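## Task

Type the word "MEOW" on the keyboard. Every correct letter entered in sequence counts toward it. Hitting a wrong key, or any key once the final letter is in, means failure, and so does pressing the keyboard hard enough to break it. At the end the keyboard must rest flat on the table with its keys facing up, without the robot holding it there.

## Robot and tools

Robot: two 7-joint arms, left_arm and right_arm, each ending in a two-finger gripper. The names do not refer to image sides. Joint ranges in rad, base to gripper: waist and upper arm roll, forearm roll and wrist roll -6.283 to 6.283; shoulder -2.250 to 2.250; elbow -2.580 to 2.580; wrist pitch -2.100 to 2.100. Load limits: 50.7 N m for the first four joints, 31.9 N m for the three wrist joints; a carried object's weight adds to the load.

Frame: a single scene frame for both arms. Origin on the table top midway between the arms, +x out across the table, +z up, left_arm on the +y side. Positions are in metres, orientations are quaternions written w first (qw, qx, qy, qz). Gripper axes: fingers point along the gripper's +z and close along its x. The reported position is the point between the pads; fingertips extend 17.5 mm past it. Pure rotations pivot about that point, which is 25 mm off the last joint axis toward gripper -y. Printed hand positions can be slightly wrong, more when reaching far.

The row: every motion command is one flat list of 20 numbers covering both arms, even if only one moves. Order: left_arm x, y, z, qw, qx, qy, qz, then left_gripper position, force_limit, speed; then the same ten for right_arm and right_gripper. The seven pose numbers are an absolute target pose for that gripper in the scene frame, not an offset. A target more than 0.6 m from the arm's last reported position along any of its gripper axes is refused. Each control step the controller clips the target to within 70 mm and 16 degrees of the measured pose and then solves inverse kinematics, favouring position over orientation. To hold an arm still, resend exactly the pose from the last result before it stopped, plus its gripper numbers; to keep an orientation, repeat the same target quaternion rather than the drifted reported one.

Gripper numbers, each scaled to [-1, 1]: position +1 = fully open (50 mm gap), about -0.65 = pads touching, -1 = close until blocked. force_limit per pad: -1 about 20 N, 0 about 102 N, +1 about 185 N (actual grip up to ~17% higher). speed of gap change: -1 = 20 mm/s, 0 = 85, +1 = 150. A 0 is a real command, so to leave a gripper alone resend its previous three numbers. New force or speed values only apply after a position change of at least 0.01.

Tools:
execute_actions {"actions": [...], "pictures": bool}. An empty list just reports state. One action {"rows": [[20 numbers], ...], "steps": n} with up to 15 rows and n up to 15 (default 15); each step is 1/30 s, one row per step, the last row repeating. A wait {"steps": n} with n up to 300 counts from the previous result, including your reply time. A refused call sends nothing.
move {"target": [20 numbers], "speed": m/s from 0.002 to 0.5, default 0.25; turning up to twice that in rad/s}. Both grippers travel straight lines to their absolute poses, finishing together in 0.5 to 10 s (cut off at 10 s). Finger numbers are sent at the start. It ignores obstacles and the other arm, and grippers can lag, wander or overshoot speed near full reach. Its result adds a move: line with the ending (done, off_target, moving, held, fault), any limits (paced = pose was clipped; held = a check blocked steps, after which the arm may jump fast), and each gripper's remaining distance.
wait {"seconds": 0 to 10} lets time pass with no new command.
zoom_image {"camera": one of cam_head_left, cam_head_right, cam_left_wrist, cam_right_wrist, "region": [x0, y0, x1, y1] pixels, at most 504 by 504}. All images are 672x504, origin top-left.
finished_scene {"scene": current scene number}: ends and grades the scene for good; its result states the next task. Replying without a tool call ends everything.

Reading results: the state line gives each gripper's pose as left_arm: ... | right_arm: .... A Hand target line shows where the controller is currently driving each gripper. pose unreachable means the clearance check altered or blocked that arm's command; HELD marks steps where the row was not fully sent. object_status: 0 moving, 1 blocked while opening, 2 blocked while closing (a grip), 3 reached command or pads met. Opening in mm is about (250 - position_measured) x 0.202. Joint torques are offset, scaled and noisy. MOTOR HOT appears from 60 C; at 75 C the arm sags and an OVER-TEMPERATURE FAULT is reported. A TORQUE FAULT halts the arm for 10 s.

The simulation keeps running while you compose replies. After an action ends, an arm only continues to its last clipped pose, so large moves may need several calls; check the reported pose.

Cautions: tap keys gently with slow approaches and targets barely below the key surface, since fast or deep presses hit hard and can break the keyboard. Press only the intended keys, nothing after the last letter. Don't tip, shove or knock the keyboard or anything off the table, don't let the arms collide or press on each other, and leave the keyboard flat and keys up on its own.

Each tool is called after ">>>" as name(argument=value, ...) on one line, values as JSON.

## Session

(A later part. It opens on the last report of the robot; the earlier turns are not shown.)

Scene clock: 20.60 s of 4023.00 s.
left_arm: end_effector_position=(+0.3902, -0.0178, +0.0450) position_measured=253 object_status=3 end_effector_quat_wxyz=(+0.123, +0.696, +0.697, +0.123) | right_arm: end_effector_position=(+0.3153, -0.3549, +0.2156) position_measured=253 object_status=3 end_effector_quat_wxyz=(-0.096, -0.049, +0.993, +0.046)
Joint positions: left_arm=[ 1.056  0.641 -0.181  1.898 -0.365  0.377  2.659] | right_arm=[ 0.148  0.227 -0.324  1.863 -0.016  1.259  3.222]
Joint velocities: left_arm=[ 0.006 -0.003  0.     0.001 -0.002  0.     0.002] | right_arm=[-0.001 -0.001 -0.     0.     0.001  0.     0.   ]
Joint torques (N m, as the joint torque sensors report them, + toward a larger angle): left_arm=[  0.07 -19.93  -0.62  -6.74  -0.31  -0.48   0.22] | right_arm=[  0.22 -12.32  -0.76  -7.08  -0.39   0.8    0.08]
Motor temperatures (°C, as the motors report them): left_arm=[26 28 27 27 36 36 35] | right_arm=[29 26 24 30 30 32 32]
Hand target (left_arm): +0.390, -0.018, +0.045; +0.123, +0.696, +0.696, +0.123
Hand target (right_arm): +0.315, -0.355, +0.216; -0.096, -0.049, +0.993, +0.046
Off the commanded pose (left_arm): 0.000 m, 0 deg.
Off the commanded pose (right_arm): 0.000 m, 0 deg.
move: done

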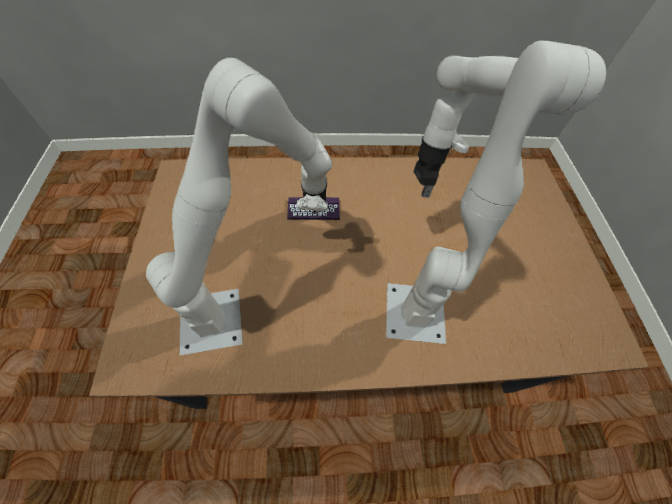

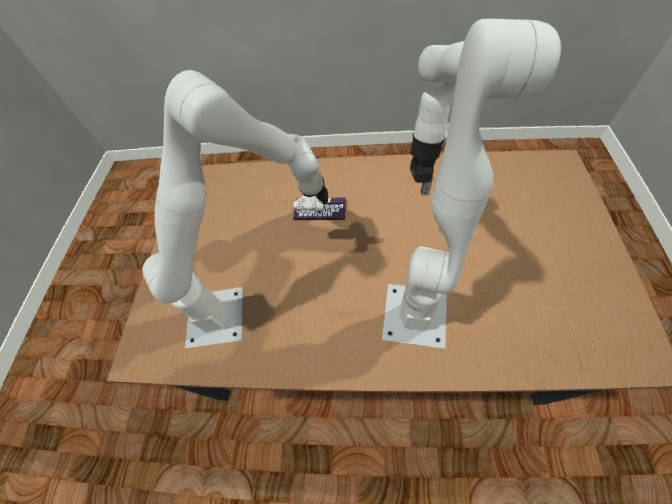

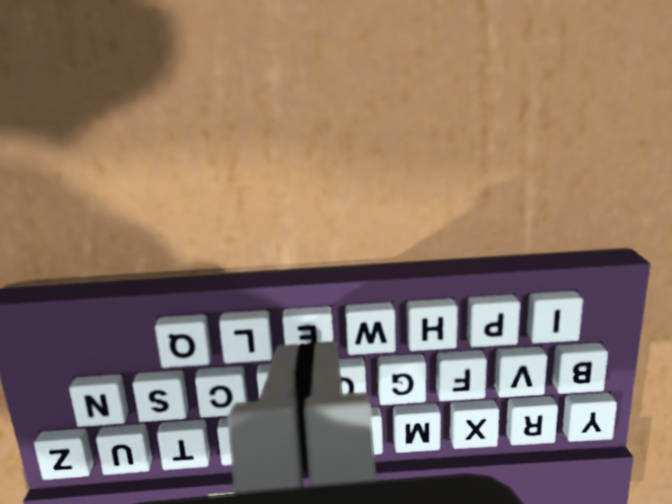

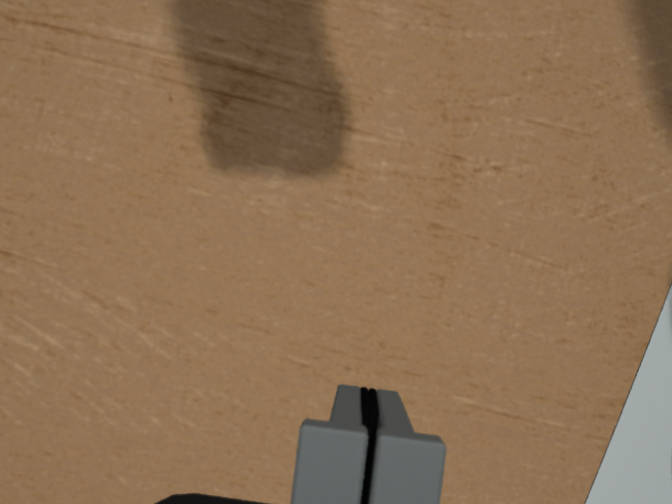

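>>> move(target=[0.39,-0.018,0.0345,0.123,0.696,0.696,0.123,-1,0,0,0.3153,-0.3549,0.2156,-0.096,-0.049,0.993,0.046,-1,0,0], speed=0.01)

>>> move(target=[0.39,-0.018,0.045,0.123,0.696,0.696,0.123,-1,0,0,0.3153,-0.3549,0.2156,-0.096,-0.049,0.993,0.046,-1,0,0], speed=0.03)

>>> move(target=[0.412,-0.024,0.045,0.123,0.696,0.696,0.123,-1,0,0,0.3153,-0.3549,0.2156,-0.096,-0.049,0.993,0.046,-1,0,0], speed=0.05)

>>> move(target=[0.408,-0.0095,0.045,0.123,0.696,0.696,0.123,-1,0,0,0.3153,-0.3549,0.2156,-0.096,-0.049,0.993,0.046,-1,0,0], speed=0.04)

Scene clock: 28.03 s of 4023.00 s.
left_arm: end_effector_position=(+0.3901, -0.0180, +0.0347) position_measured=253 object_status=3 end_effector_quat_wxyz=(+0.123, +0.696, +0.696, +0.123) | right_arm: end_effector_position=(+0.3153, -0.3549, +0.2156) position_measured=253 object_status=3 end_effector_quat_wxyz=(-0.096, -0.049, +0.993, +0.046)
Joint positions: left_arm=[ 1.063  0.663 -0.19   1.905 -0.369  0.349  2.669] | right_arm=[ 0.148  0.227 -0.324  1.863 -0.016  1.259  3.222]
Joint velocities: left_arm=[ 0.     0.001 -0.     0.     0.    -0.001  0.   ] | right_arm=[ 0. -0. -0.  0. -0. -0. -0.]
Joint torques (N m, as the joint torque sensors report them, + toward a larger angle): left_arm=[ -0.16 -19.79  -1.01  -6.32  -0.31  -0.35   0.21] | right_arm=[  0.32 -12.27  -0.9   -7.42  -0.48   0.64   0.17]
Motor temperatures (°C, as the motors report them): left_arm=[26 28 27 27 36 36 35] | right_arm=[29 26 24 30 30 32 32]
Hand target (left_arm): +0.390, -0.018, +0.035; +0.123, +0.696, +0.696, +0.123
Hand target (right_arm): +0.315, -0.355, +0.216; -0.096, -0.049, +0.993, +0.046
Off the commanded pose (left_arm): 0.000 m, 0 deg.
Off the commanded pose (right_arm): 0.000 m, 0 deg.
After step 90, 3.17 s passed at rest.
move: done

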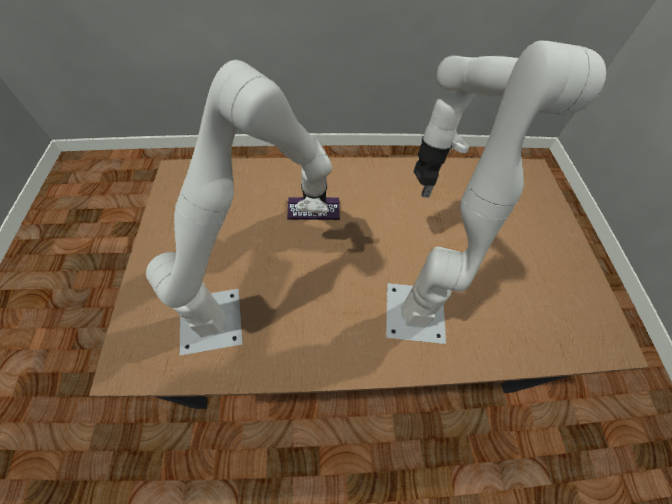

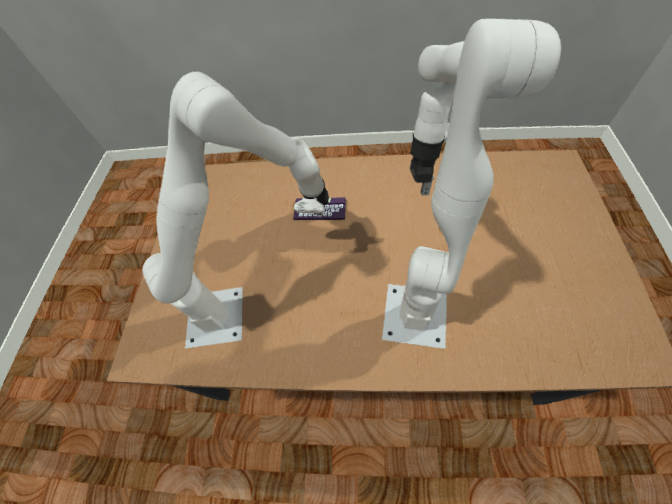

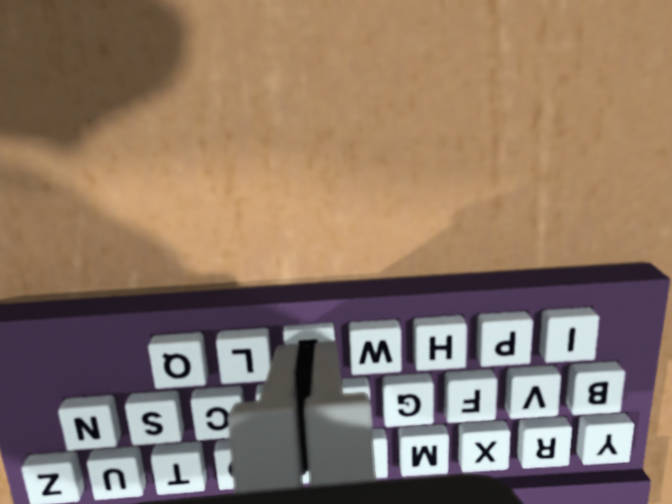

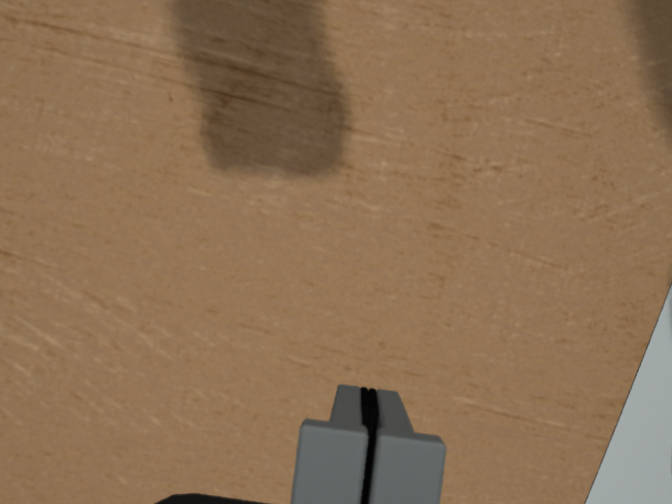

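Scene clock: 28.73 s of 4023.00 s.
left_arm: end_effector_position=(+0.3899, -0.0181, +0.0449) position_measured=253 object_status=3 end_effector_quat_wxyz=(+0.123, +0.696, +0.696, +0.123) | right_arm: end_effector_position=(+0.3153, -0.3549, +0.2156) position_measured=253 object_status=3 end_effector_quat_wxyz=(-0.096, -0.049, +0.993, +0.046)
Joint positions: left_arm=[ 1.056  0.641 -0.18   1.899 -0.365  0.377  2.659] | right_arm=[ 0.148  0.227 -0.324  1.863 -0.016  1.259  3.222]
Joint velocities: left_arm=[-0.001 -0.004  0.    -0.001  0.     0.002 -0.001] | right_arm=[-0.     0.001 -0.     0.     0.    -0.    -0.   ]
Joint torques (N m, as the joint torque sensors report them, + toward a larger angle): left_arm=[ -0.05 -20.01  -0.74  -6.78  -0.54  -0.63   0.05] | right_arm=[  0.42 -12.26  -0.92  -7.2   -0.45   0.65  -0.06]
Motor temperatures (°C, as the motors report them): left_arm=[26 28 27 27 36 36 35] | right_arm=[29 26 24 30 30 32 32]
Hand target (left_arm): +0.390, -0.018, +0.045; +0.123, +0.696, +0.696, +0.123
Hand target (right_arm): +0.315, -0.355, +0.216; -0.096, -0.049, +0.993, +0.046
Off the commanded pose (left_arm): 0.000 m, 0 deg.
Off the commanded pose (right_arm): 0.000 m, 0 deg.
move: done

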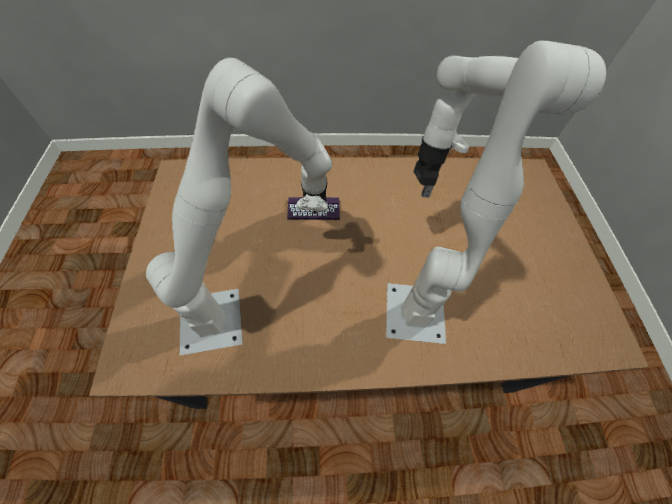

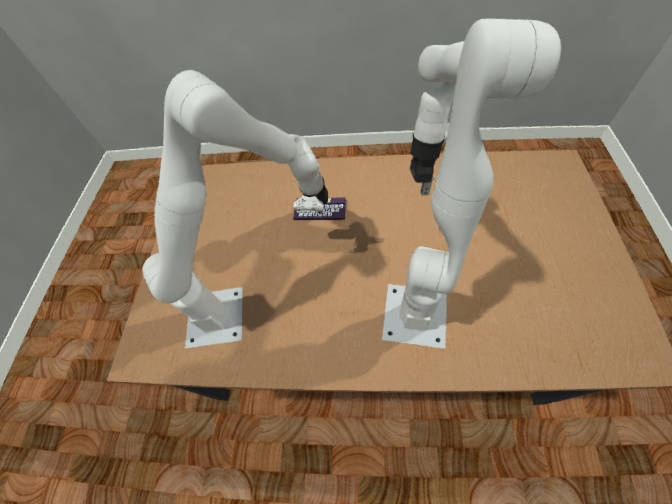

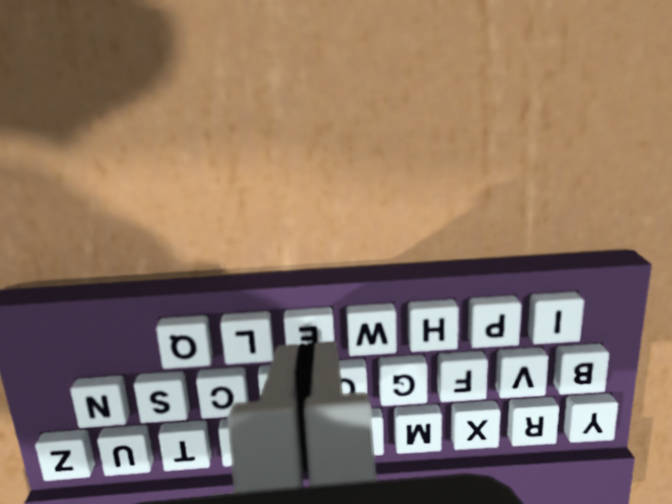

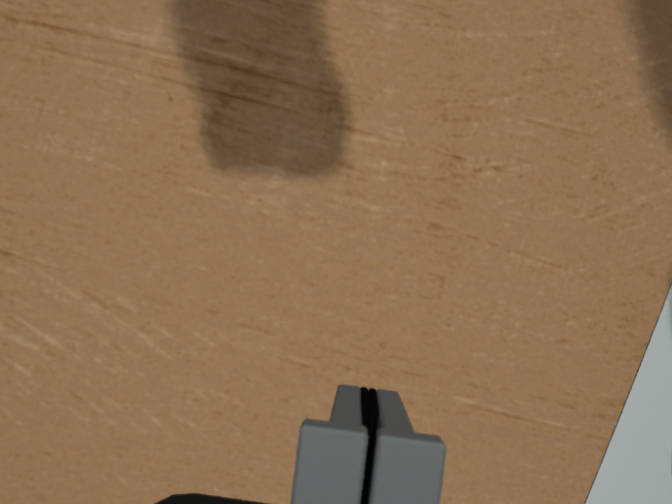

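Scene clock: 29.50 s of 4023.00 s.
left_arm: end_effector_position=(+0.4119, -0.0242, +0.0451) position_measured=253 object_status=3 end_effector_quat_wxyz=(+0.123, +0.696, +0.696, +0.123) | right_arm: end_effector_position=(+0.3153, -0.3549, +0.2156) position_measured=253 object_status=3 end_effector_quat_wxyz=(-0.096, -0.049, +0.993, +0.046)
Joint positions: left_arm=[ 1.01   0.667 -0.152  1.832 -0.357  0.41   2.623] | right_arm=[ 0.148  0.227 -0.324  1.863 -0.016  1.259  3.222]
Joint velocities: left_arm=[-0.004  0.003 -0.001 -0.002  0.001  0.    -0.002] | right_arm=[ 0.001 -0.001  0.     0.001  0.     0.    -0.   ]
Joint torques (N m, as the joint torque sensors report them, + toward a larger angle): left_arm=[  0.4  -20.44  -0.9   -6.88  -0.5   -0.76  -0.14] | right_arm=[  0.55 -12.43  -0.58  -7.24  -0.31   0.66   0.22]
Motor temperatures (°C, as the motors report them): left_arm=[26 28 27 27 36 36 35] | right_arm=[29 26 24 30 30 32 32]
Hand target (left_arm): +0.412, -0.024, +0.045; +0.123, +0.696, +0.696, +0.123
Hand target (right_arm): +0.315, -0.355, +0.216; -0.096, -0.049, +0.993, +0.046
Off the commanded pose (left_arm): 0.000 m, 0 deg.
Off the commanded pose (right_arm): 0.000 m, 0 deg.
move: done

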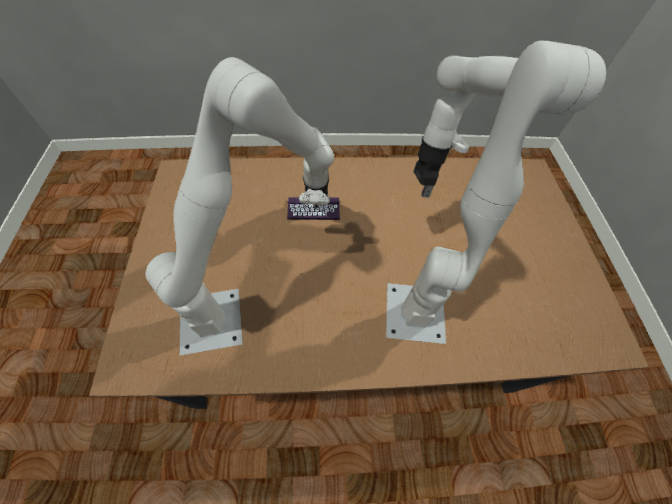

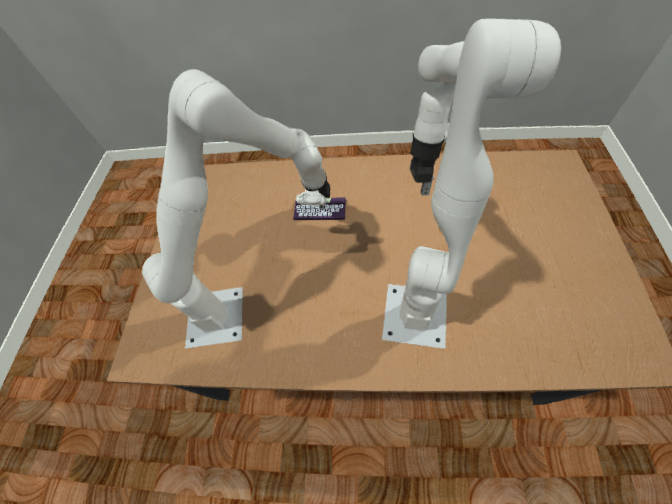

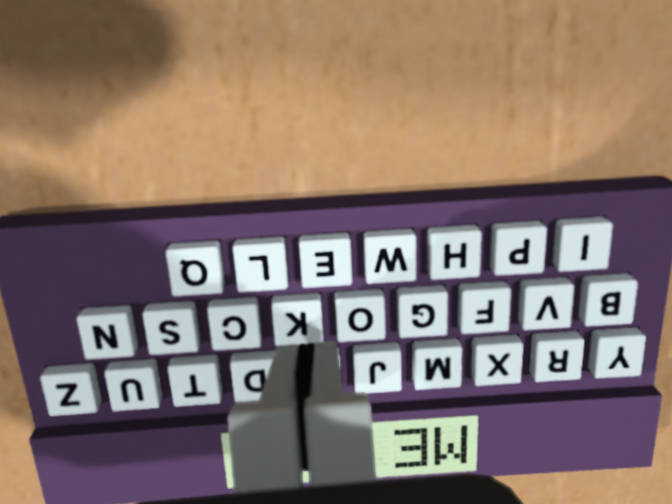

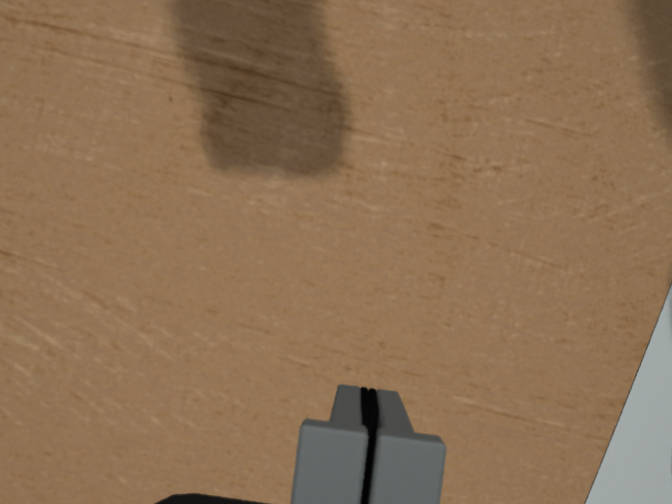

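Scene clock: 30.23 s of 4023.00 s.
left_arm: end_effector_position=(+0.4079, -0.0095, +0.0449) position_measured=253 object_status=3 end_effector_quat_wxyz=(+0.123, +0.696, +0.696, +0.123) | right_arm: end_effector_position=(+0.3153, -0.3549, +0.2156) position_measured=253 object_status=3 end_effector_quat_wxyz=(-0.096, -0.049, +0.993, +0.046)
Joint positions: left_arm=[ 0.999  0.649 -0.16   1.877 -0.364  0.379  2.616] | right_arm=[ 0.148  0.227 -0.324  1.863 -0.016  1.259  3.222]
Joint velocities: left_arm=[-0.001 -0.002  0.     0.001  0.     0.001 -0.001] | right_arm=[ 0.001  0.001 -0.     0.    -0.     0.     0.   ]
Joint torques (N m, as the joint torque sensors report them, + toward a larger angle): left_arm=[ -0.09 -20.01  -0.4   -6.55  -0.33  -0.55   0.08] | right_arm=[  0.26 -12.29  -0.8   -7.11  -0.51   0.82   0.12]
Motor temperatures (°C, as the motors report them): left_arm=[26 28 27 27 36 36 35] | right_arm=[29 26 24 30 30 32 32]
Hand target (left_arm): +0.408, -0.010, +0.045; +0.123, +0.696, +0.696, +0.123
Hand target (right_arm): +0.315, -0.355, +0.216; -0.096, -0.049, +0.993, +0.046
Off the commanded pose (left_arm): 0.000 m, 0 deg.
Off the commanded pose (right_arm): 0.000 m, 0 deg.
move: done

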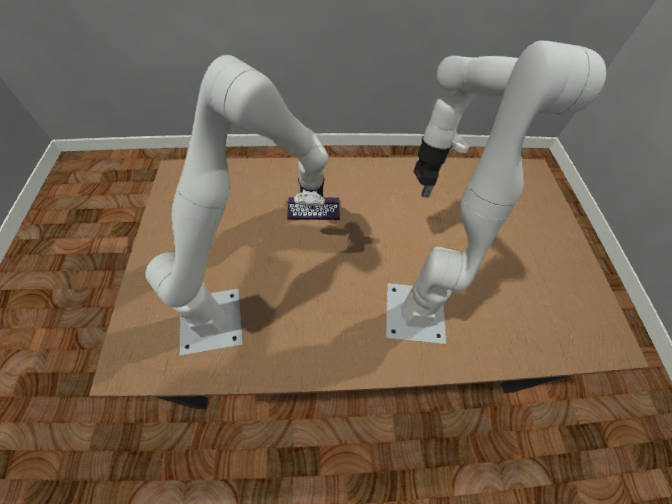

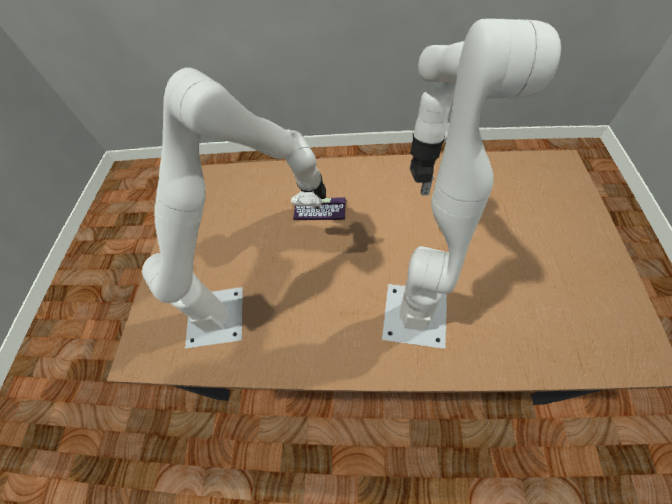

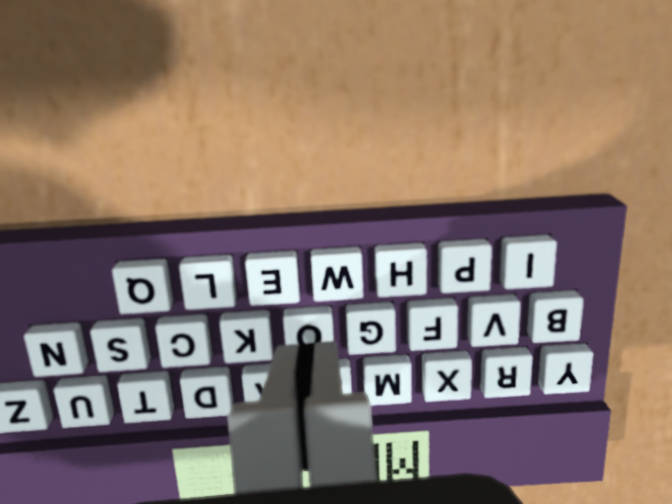

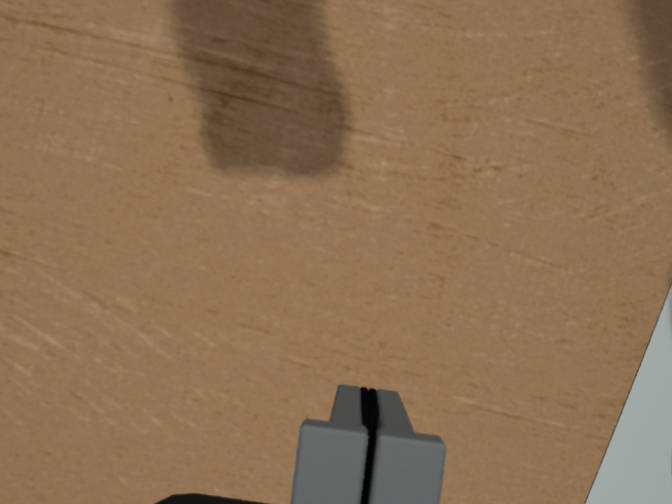

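>>> move(target=[0.408,-0.0092,0.0345,0.123,0.696,0.696,0.123,-1,0,0,0.3153,-0.3549,0.2156,-0.096,-0.049,0.993,0.046,-1,0,0], speed=0.01)

>>> move(target=[0.408,-0.0092,0.045,0.123,0.696,0.696,0.123,-1,0,0,0.3153,-0.3549,0.2156,-0.096,-0.049,0.993,0.046,-1,0,0], speed=0.03)

>>> move(target=[0.412,-0.032,0.045,0.123,0.696,0.696,0.123,-1,0,0,0.3153,-0.3549,0.2156,-0.096,-0.049,0.993,0.046,-1,0,0], speed=0.05)

>>> move(target=[0.3905,-0.0003,0.045,0.123,0.696,0.696,0.123,-1,0,0,0.3153,-0.3549,0.2156,-0.096,-0.049,0.993,0.046,-1,0,0], speed=0.05)

Scene clock: 37.47 s of 4023.00 s.
left_arm: end_effector_position=(+0.4081, -0.0092, +0.0347) position_measured=253 object_status=3 end_effector_quat_wxyz=(+0.123, +0.696, +0.696, +0.123) | right_arm: end_effector_position=(+0.3153, -0.3549, +0.2156) position_measured=253 object_status=3 end_effector_quat_wxyz=(-0.096, -0.049, +0.993, +0.046)
Joint positions: left_arm=[ 1.005  0.67  -0.17   1.884 -0.368  0.351  2.626] | right_arm=[ 0.148  0.227 -0.324  1.863 -0.016  1.259  3.222]
Joint velocities: left_arm=[ 0.     0.001 -0.    -0.     0.     0.     0.001] | right_arm=[-0.    -0.    -0.    -0.    -0.001 -0.    -0.   ]
Joint torques (N m, as the joint torque sensors report them, + toward a larger angle): left_arm=[  0.04 -19.82  -0.73  -6.5   -0.04  -0.64   0.01] | right_arm=[  0.35 -12.    -0.82  -7.64  -0.37   0.76  -0.07]
Motor temperatures (°C, as the motors report them): left_arm=[26 28 27 27 36 36 35] | right_arm=[29 26 24 30 30 32 32]
Hand target (left_arm): +0.408, -0.009, +0.035; +0.123, +0.696, +0.696, +0.123
Hand target (right_arm): +0.315, -0.355, +0.216; -0.096, -0.049, +0.993, +0.046
Off the commanded pose (left_arm): 0.000 m, 0 deg.
Off the commanded pose (right_arm): 0.000 m, 0 deg.
After step 90, 2.97 s passed at rest.
move: done

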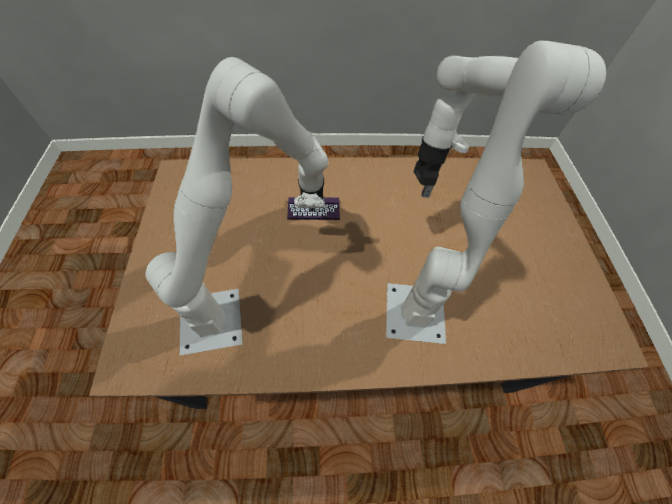

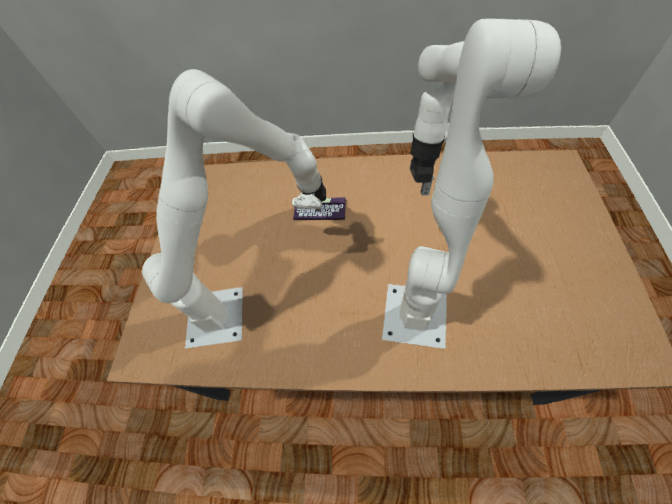

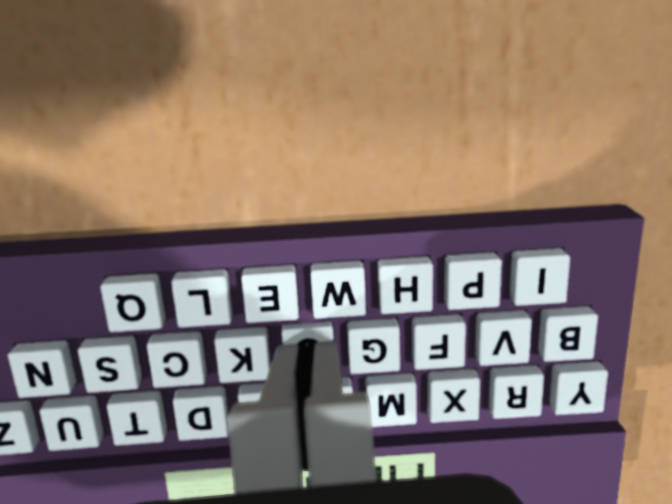

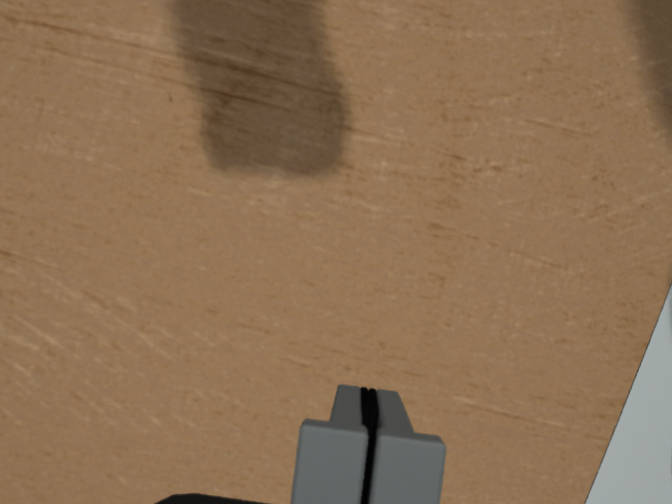

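Scene clock: 38.17 s of 4023.00 s.
left_arm: end_effector_position=(+0.4079, -0.0093, +0.0449) position_measured=253 object_status=3 end_effector_quat_wxyz=(+0.123, +0.696, +0.696, +0.123) | right_arm: end_effector_position=(+0.3153, -0.3549, +0.2156) position_measured=253 object_status=3 end_effector_quat_wxyz=(-0.096, -0.049, +0.993, +0.046)
Joint positions: left_arm=[ 0.998  0.649 -0.16   1.878 -0.364  0.379  2.616] | right_arm=[ 0.148  0.227 -0.324  1.863 -0.016  1.259  3.222]
Joint velocities: left_arm=[-0.001 -0.003 -0.    -0.     0.     0.002 -0.001] | right_arm=[-0.    -0.002  0.     0.001 -0.    -0.     0.   ]
Joint torques (N m, as the joint torque sensors report them, + toward a larger angle): left_arm=[ -0.03 -20.09  -0.53  -6.98  -0.16  -0.44   0.17] | right_arm=[  0.11 -12.31  -0.7   -7.38  -0.36   0.57   0.08]
Motor temperatures (°C, as the motors report them): left_arm=[26 28 27 27 36 36 35] | right_arm=[29 26 24 30 30 32 32]
Hand target (left_arm): +0.408, -0.009, +0.045; +0.123, +0.696, +0.696, +0.123
Hand target (right_arm): +0.315, -0.355, +0.216; -0.096, -0.049, +0.993, +0.046
Off the commanded pose (left_arm): 0.000 m, 0 deg.
Off the commanded pose (right_arm): 0.000 m, 0 deg.
move: done

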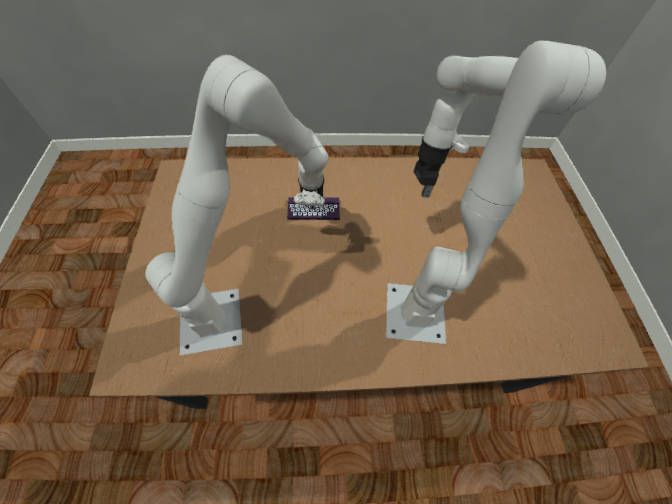

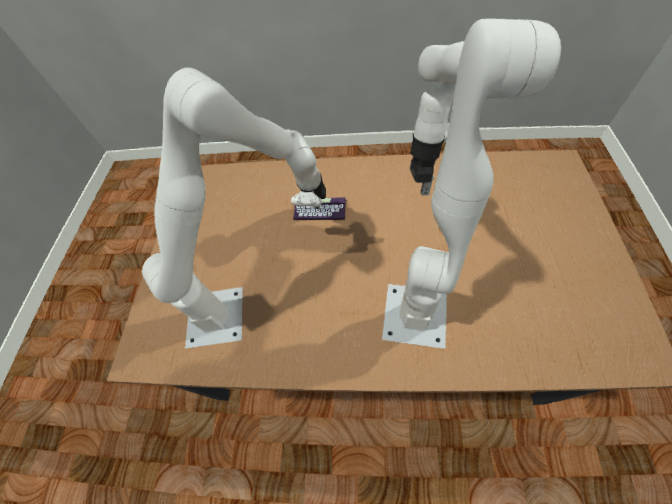

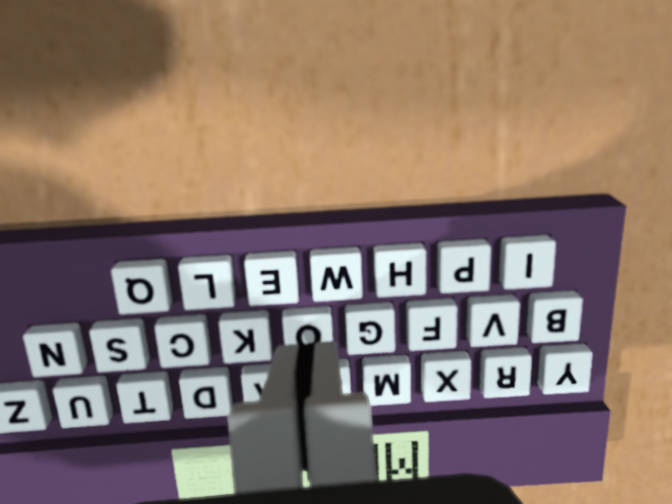

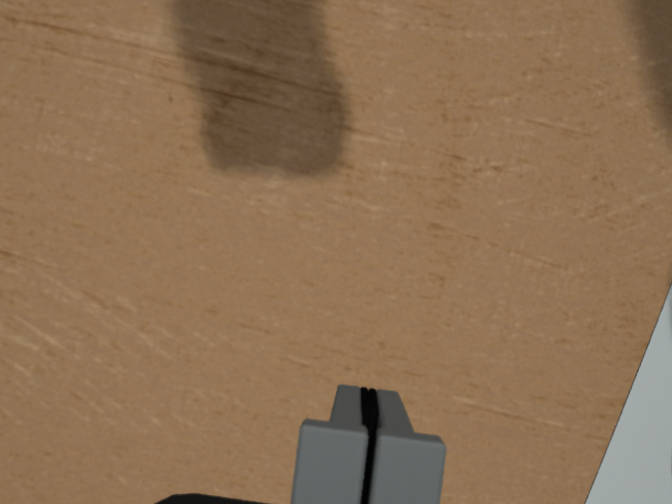

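Scene clock: 38.93 s of 4023.00 s.
left_arm: end_effector_position=(+0.4121, -0.0320, +0.0451) position_measured=253 object_status=3 end_effector_quat_wxyz=(+0.123, +0.696, +0.696, +0.123) | right_arm: end_effector_position=(+0.3153, -0.3549, +0.2156) position_measured=253 object_status=3 end_effector_quat_wxyz=(-0.096, -0.049, +0.993, +0.046)
Joint positions: left_arm=[ 1.02   0.676 -0.15   1.812 -0.353  0.425  2.63 ] | right_arm=[ 0.148  0.227 -0.324  1.863 -0.016  1.259  3.222]
Joint velocities: left_arm=[ 0.001  0.002  0.    -0.    -0.001  0.001  0.   ] | right_arm=[-0.     0.     0.    -0.001  0.    -0.    -0.   ]
Joint torques (N m, as the joint torque sensors report them, + toward a larger angle): left_arm=[  0.13 -20.67  -0.52  -7.09  -0.1   -0.56   0.08] | right_arm=[  0.39 -12.12  -0.7   -7.05  -0.35   0.68   0.13]
Motor temperatures (°C, as the motors report them): left_arm=[26 28 27 27 36 36 35] | right_arm=[29 26 24 30 30 32 32]
Hand target (left_arm): +0.412, -0.032, +0.045; +0.123, +0.696, +0.696, +0.123
Hand target (right_arm): +0.315, -0.355, +0.216; -0.096, -0.049, +0.993, +0.046
Off the commanded pose (left_arm): 0.000 m, 0 deg.
Off the commanded pose (right_arm): 0.000 m, 0 deg.
move: done

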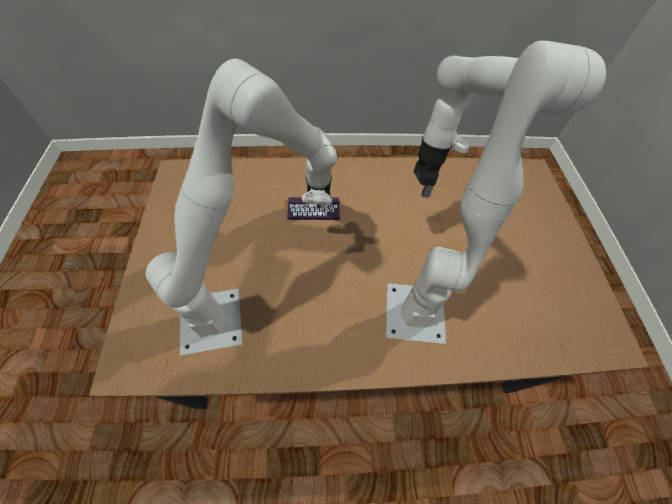

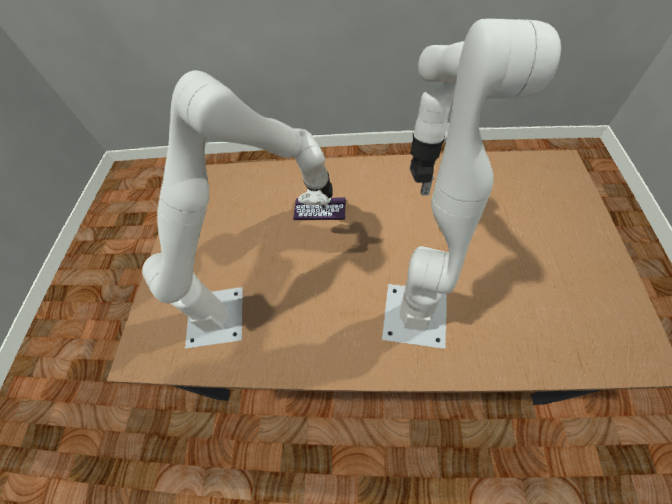

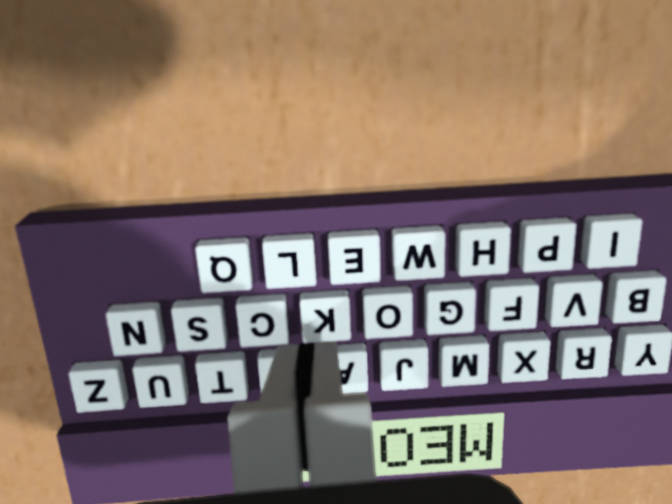

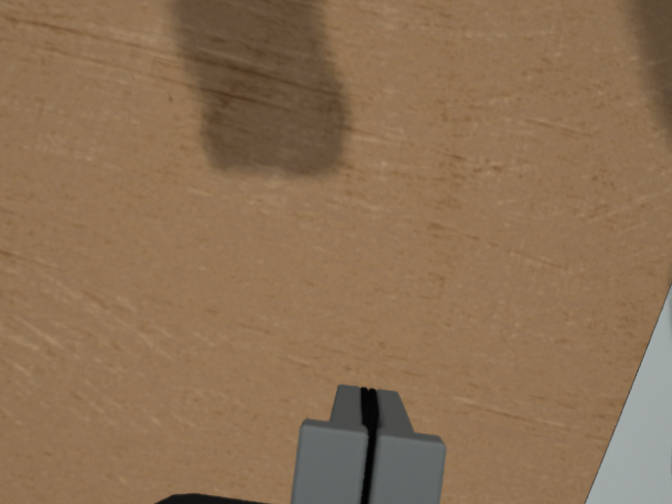

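Scene clock: 40.00 s of 4023.00 s.
left_arm: end_effector_position=(+0.3905, -0.0002, +0.0450) position_measured=253 object_status=3 end_effector_quat_wxyz=(+0.123, +0.696, +0.696, +0.123) | right_arm: end_effector_position=(+0.3153, -0.3549, +0.2156) position_measured=253 object_status=3 end_effector_quat_wxyz=(-0.096, -0.049, +0.993, +0.046)
Joint positions: left_arm=[ 1.03   0.623 -0.185  1.941 -0.374  0.345  2.641] | right_arm=[ 0.148  0.227 -0.324  1.863 -0.016  1.259  3.222]
Joint velocities: left_arm=[ 0.001 -0.002 -0.    -0.     0.    -0.002  0.   ] | right_arm=[ 0.001 -0.001  0.     0.001 -0.     0.     0.   ]
Joint torques (N m, as the joint torque sensors report them, + toward a larger angle): left_arm=[ -0.09 -18.86  -0.8   -6.35  -0.15  -0.65  -0.03] | right_arm=[  0.48 -12.13  -0.77  -7.52  -0.06   0.51   0.11]
Motor temperatures (°C, as the motors report them): left_arm=[26 28 27 27 36 36 35] | right_arm=[29 26 24 30 30 32 32]
Hand target (left_arm): +0.390, -0.000, +0.045; +0.123, +0.696, +0.696, +0.123
Hand target (right_arm): +0.315, -0.355, +0.216; -0.096, -0.049, +0.993, +0.046
Off the commanded pose (left_arm): 0.000 m, 0 deg.
Off the commanded pose (right_arm): 0.000 m, 0 deg.
move: done

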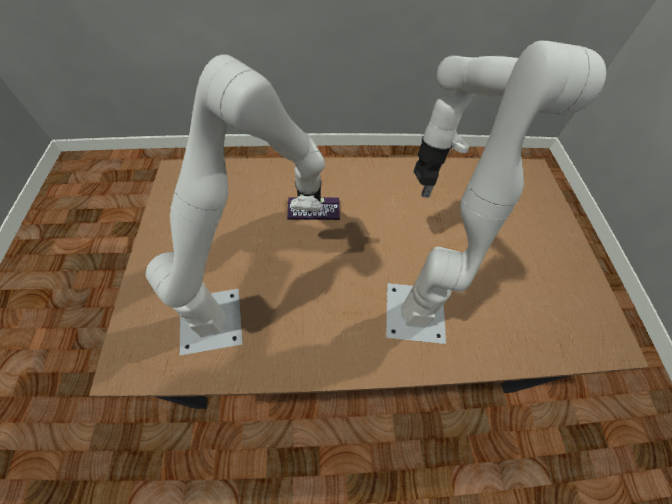

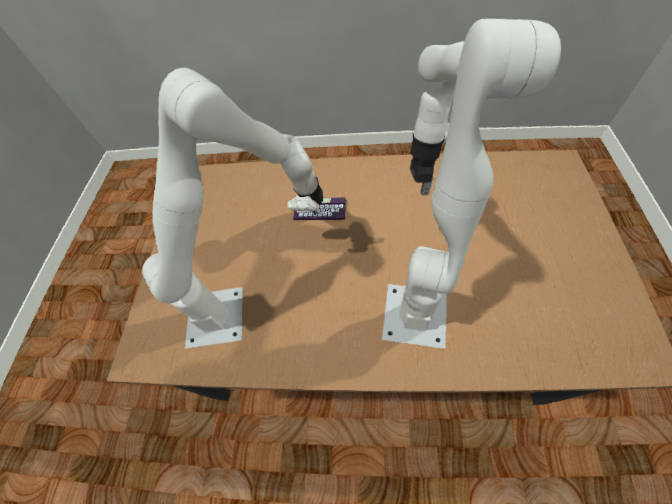

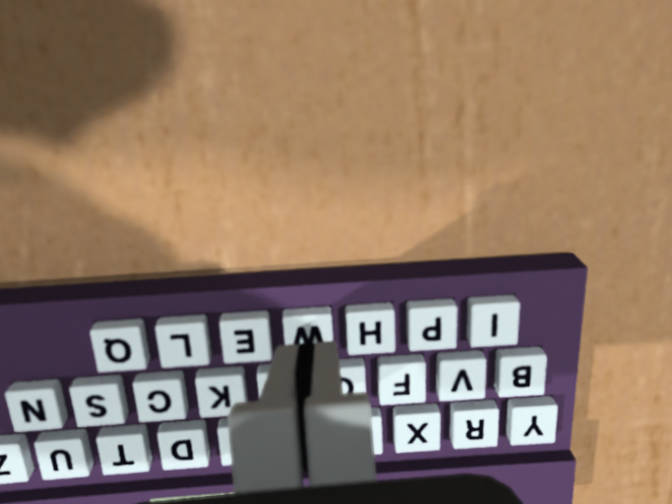

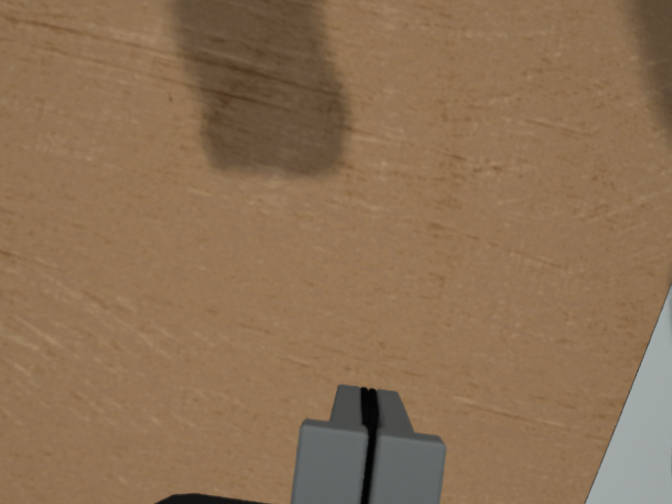

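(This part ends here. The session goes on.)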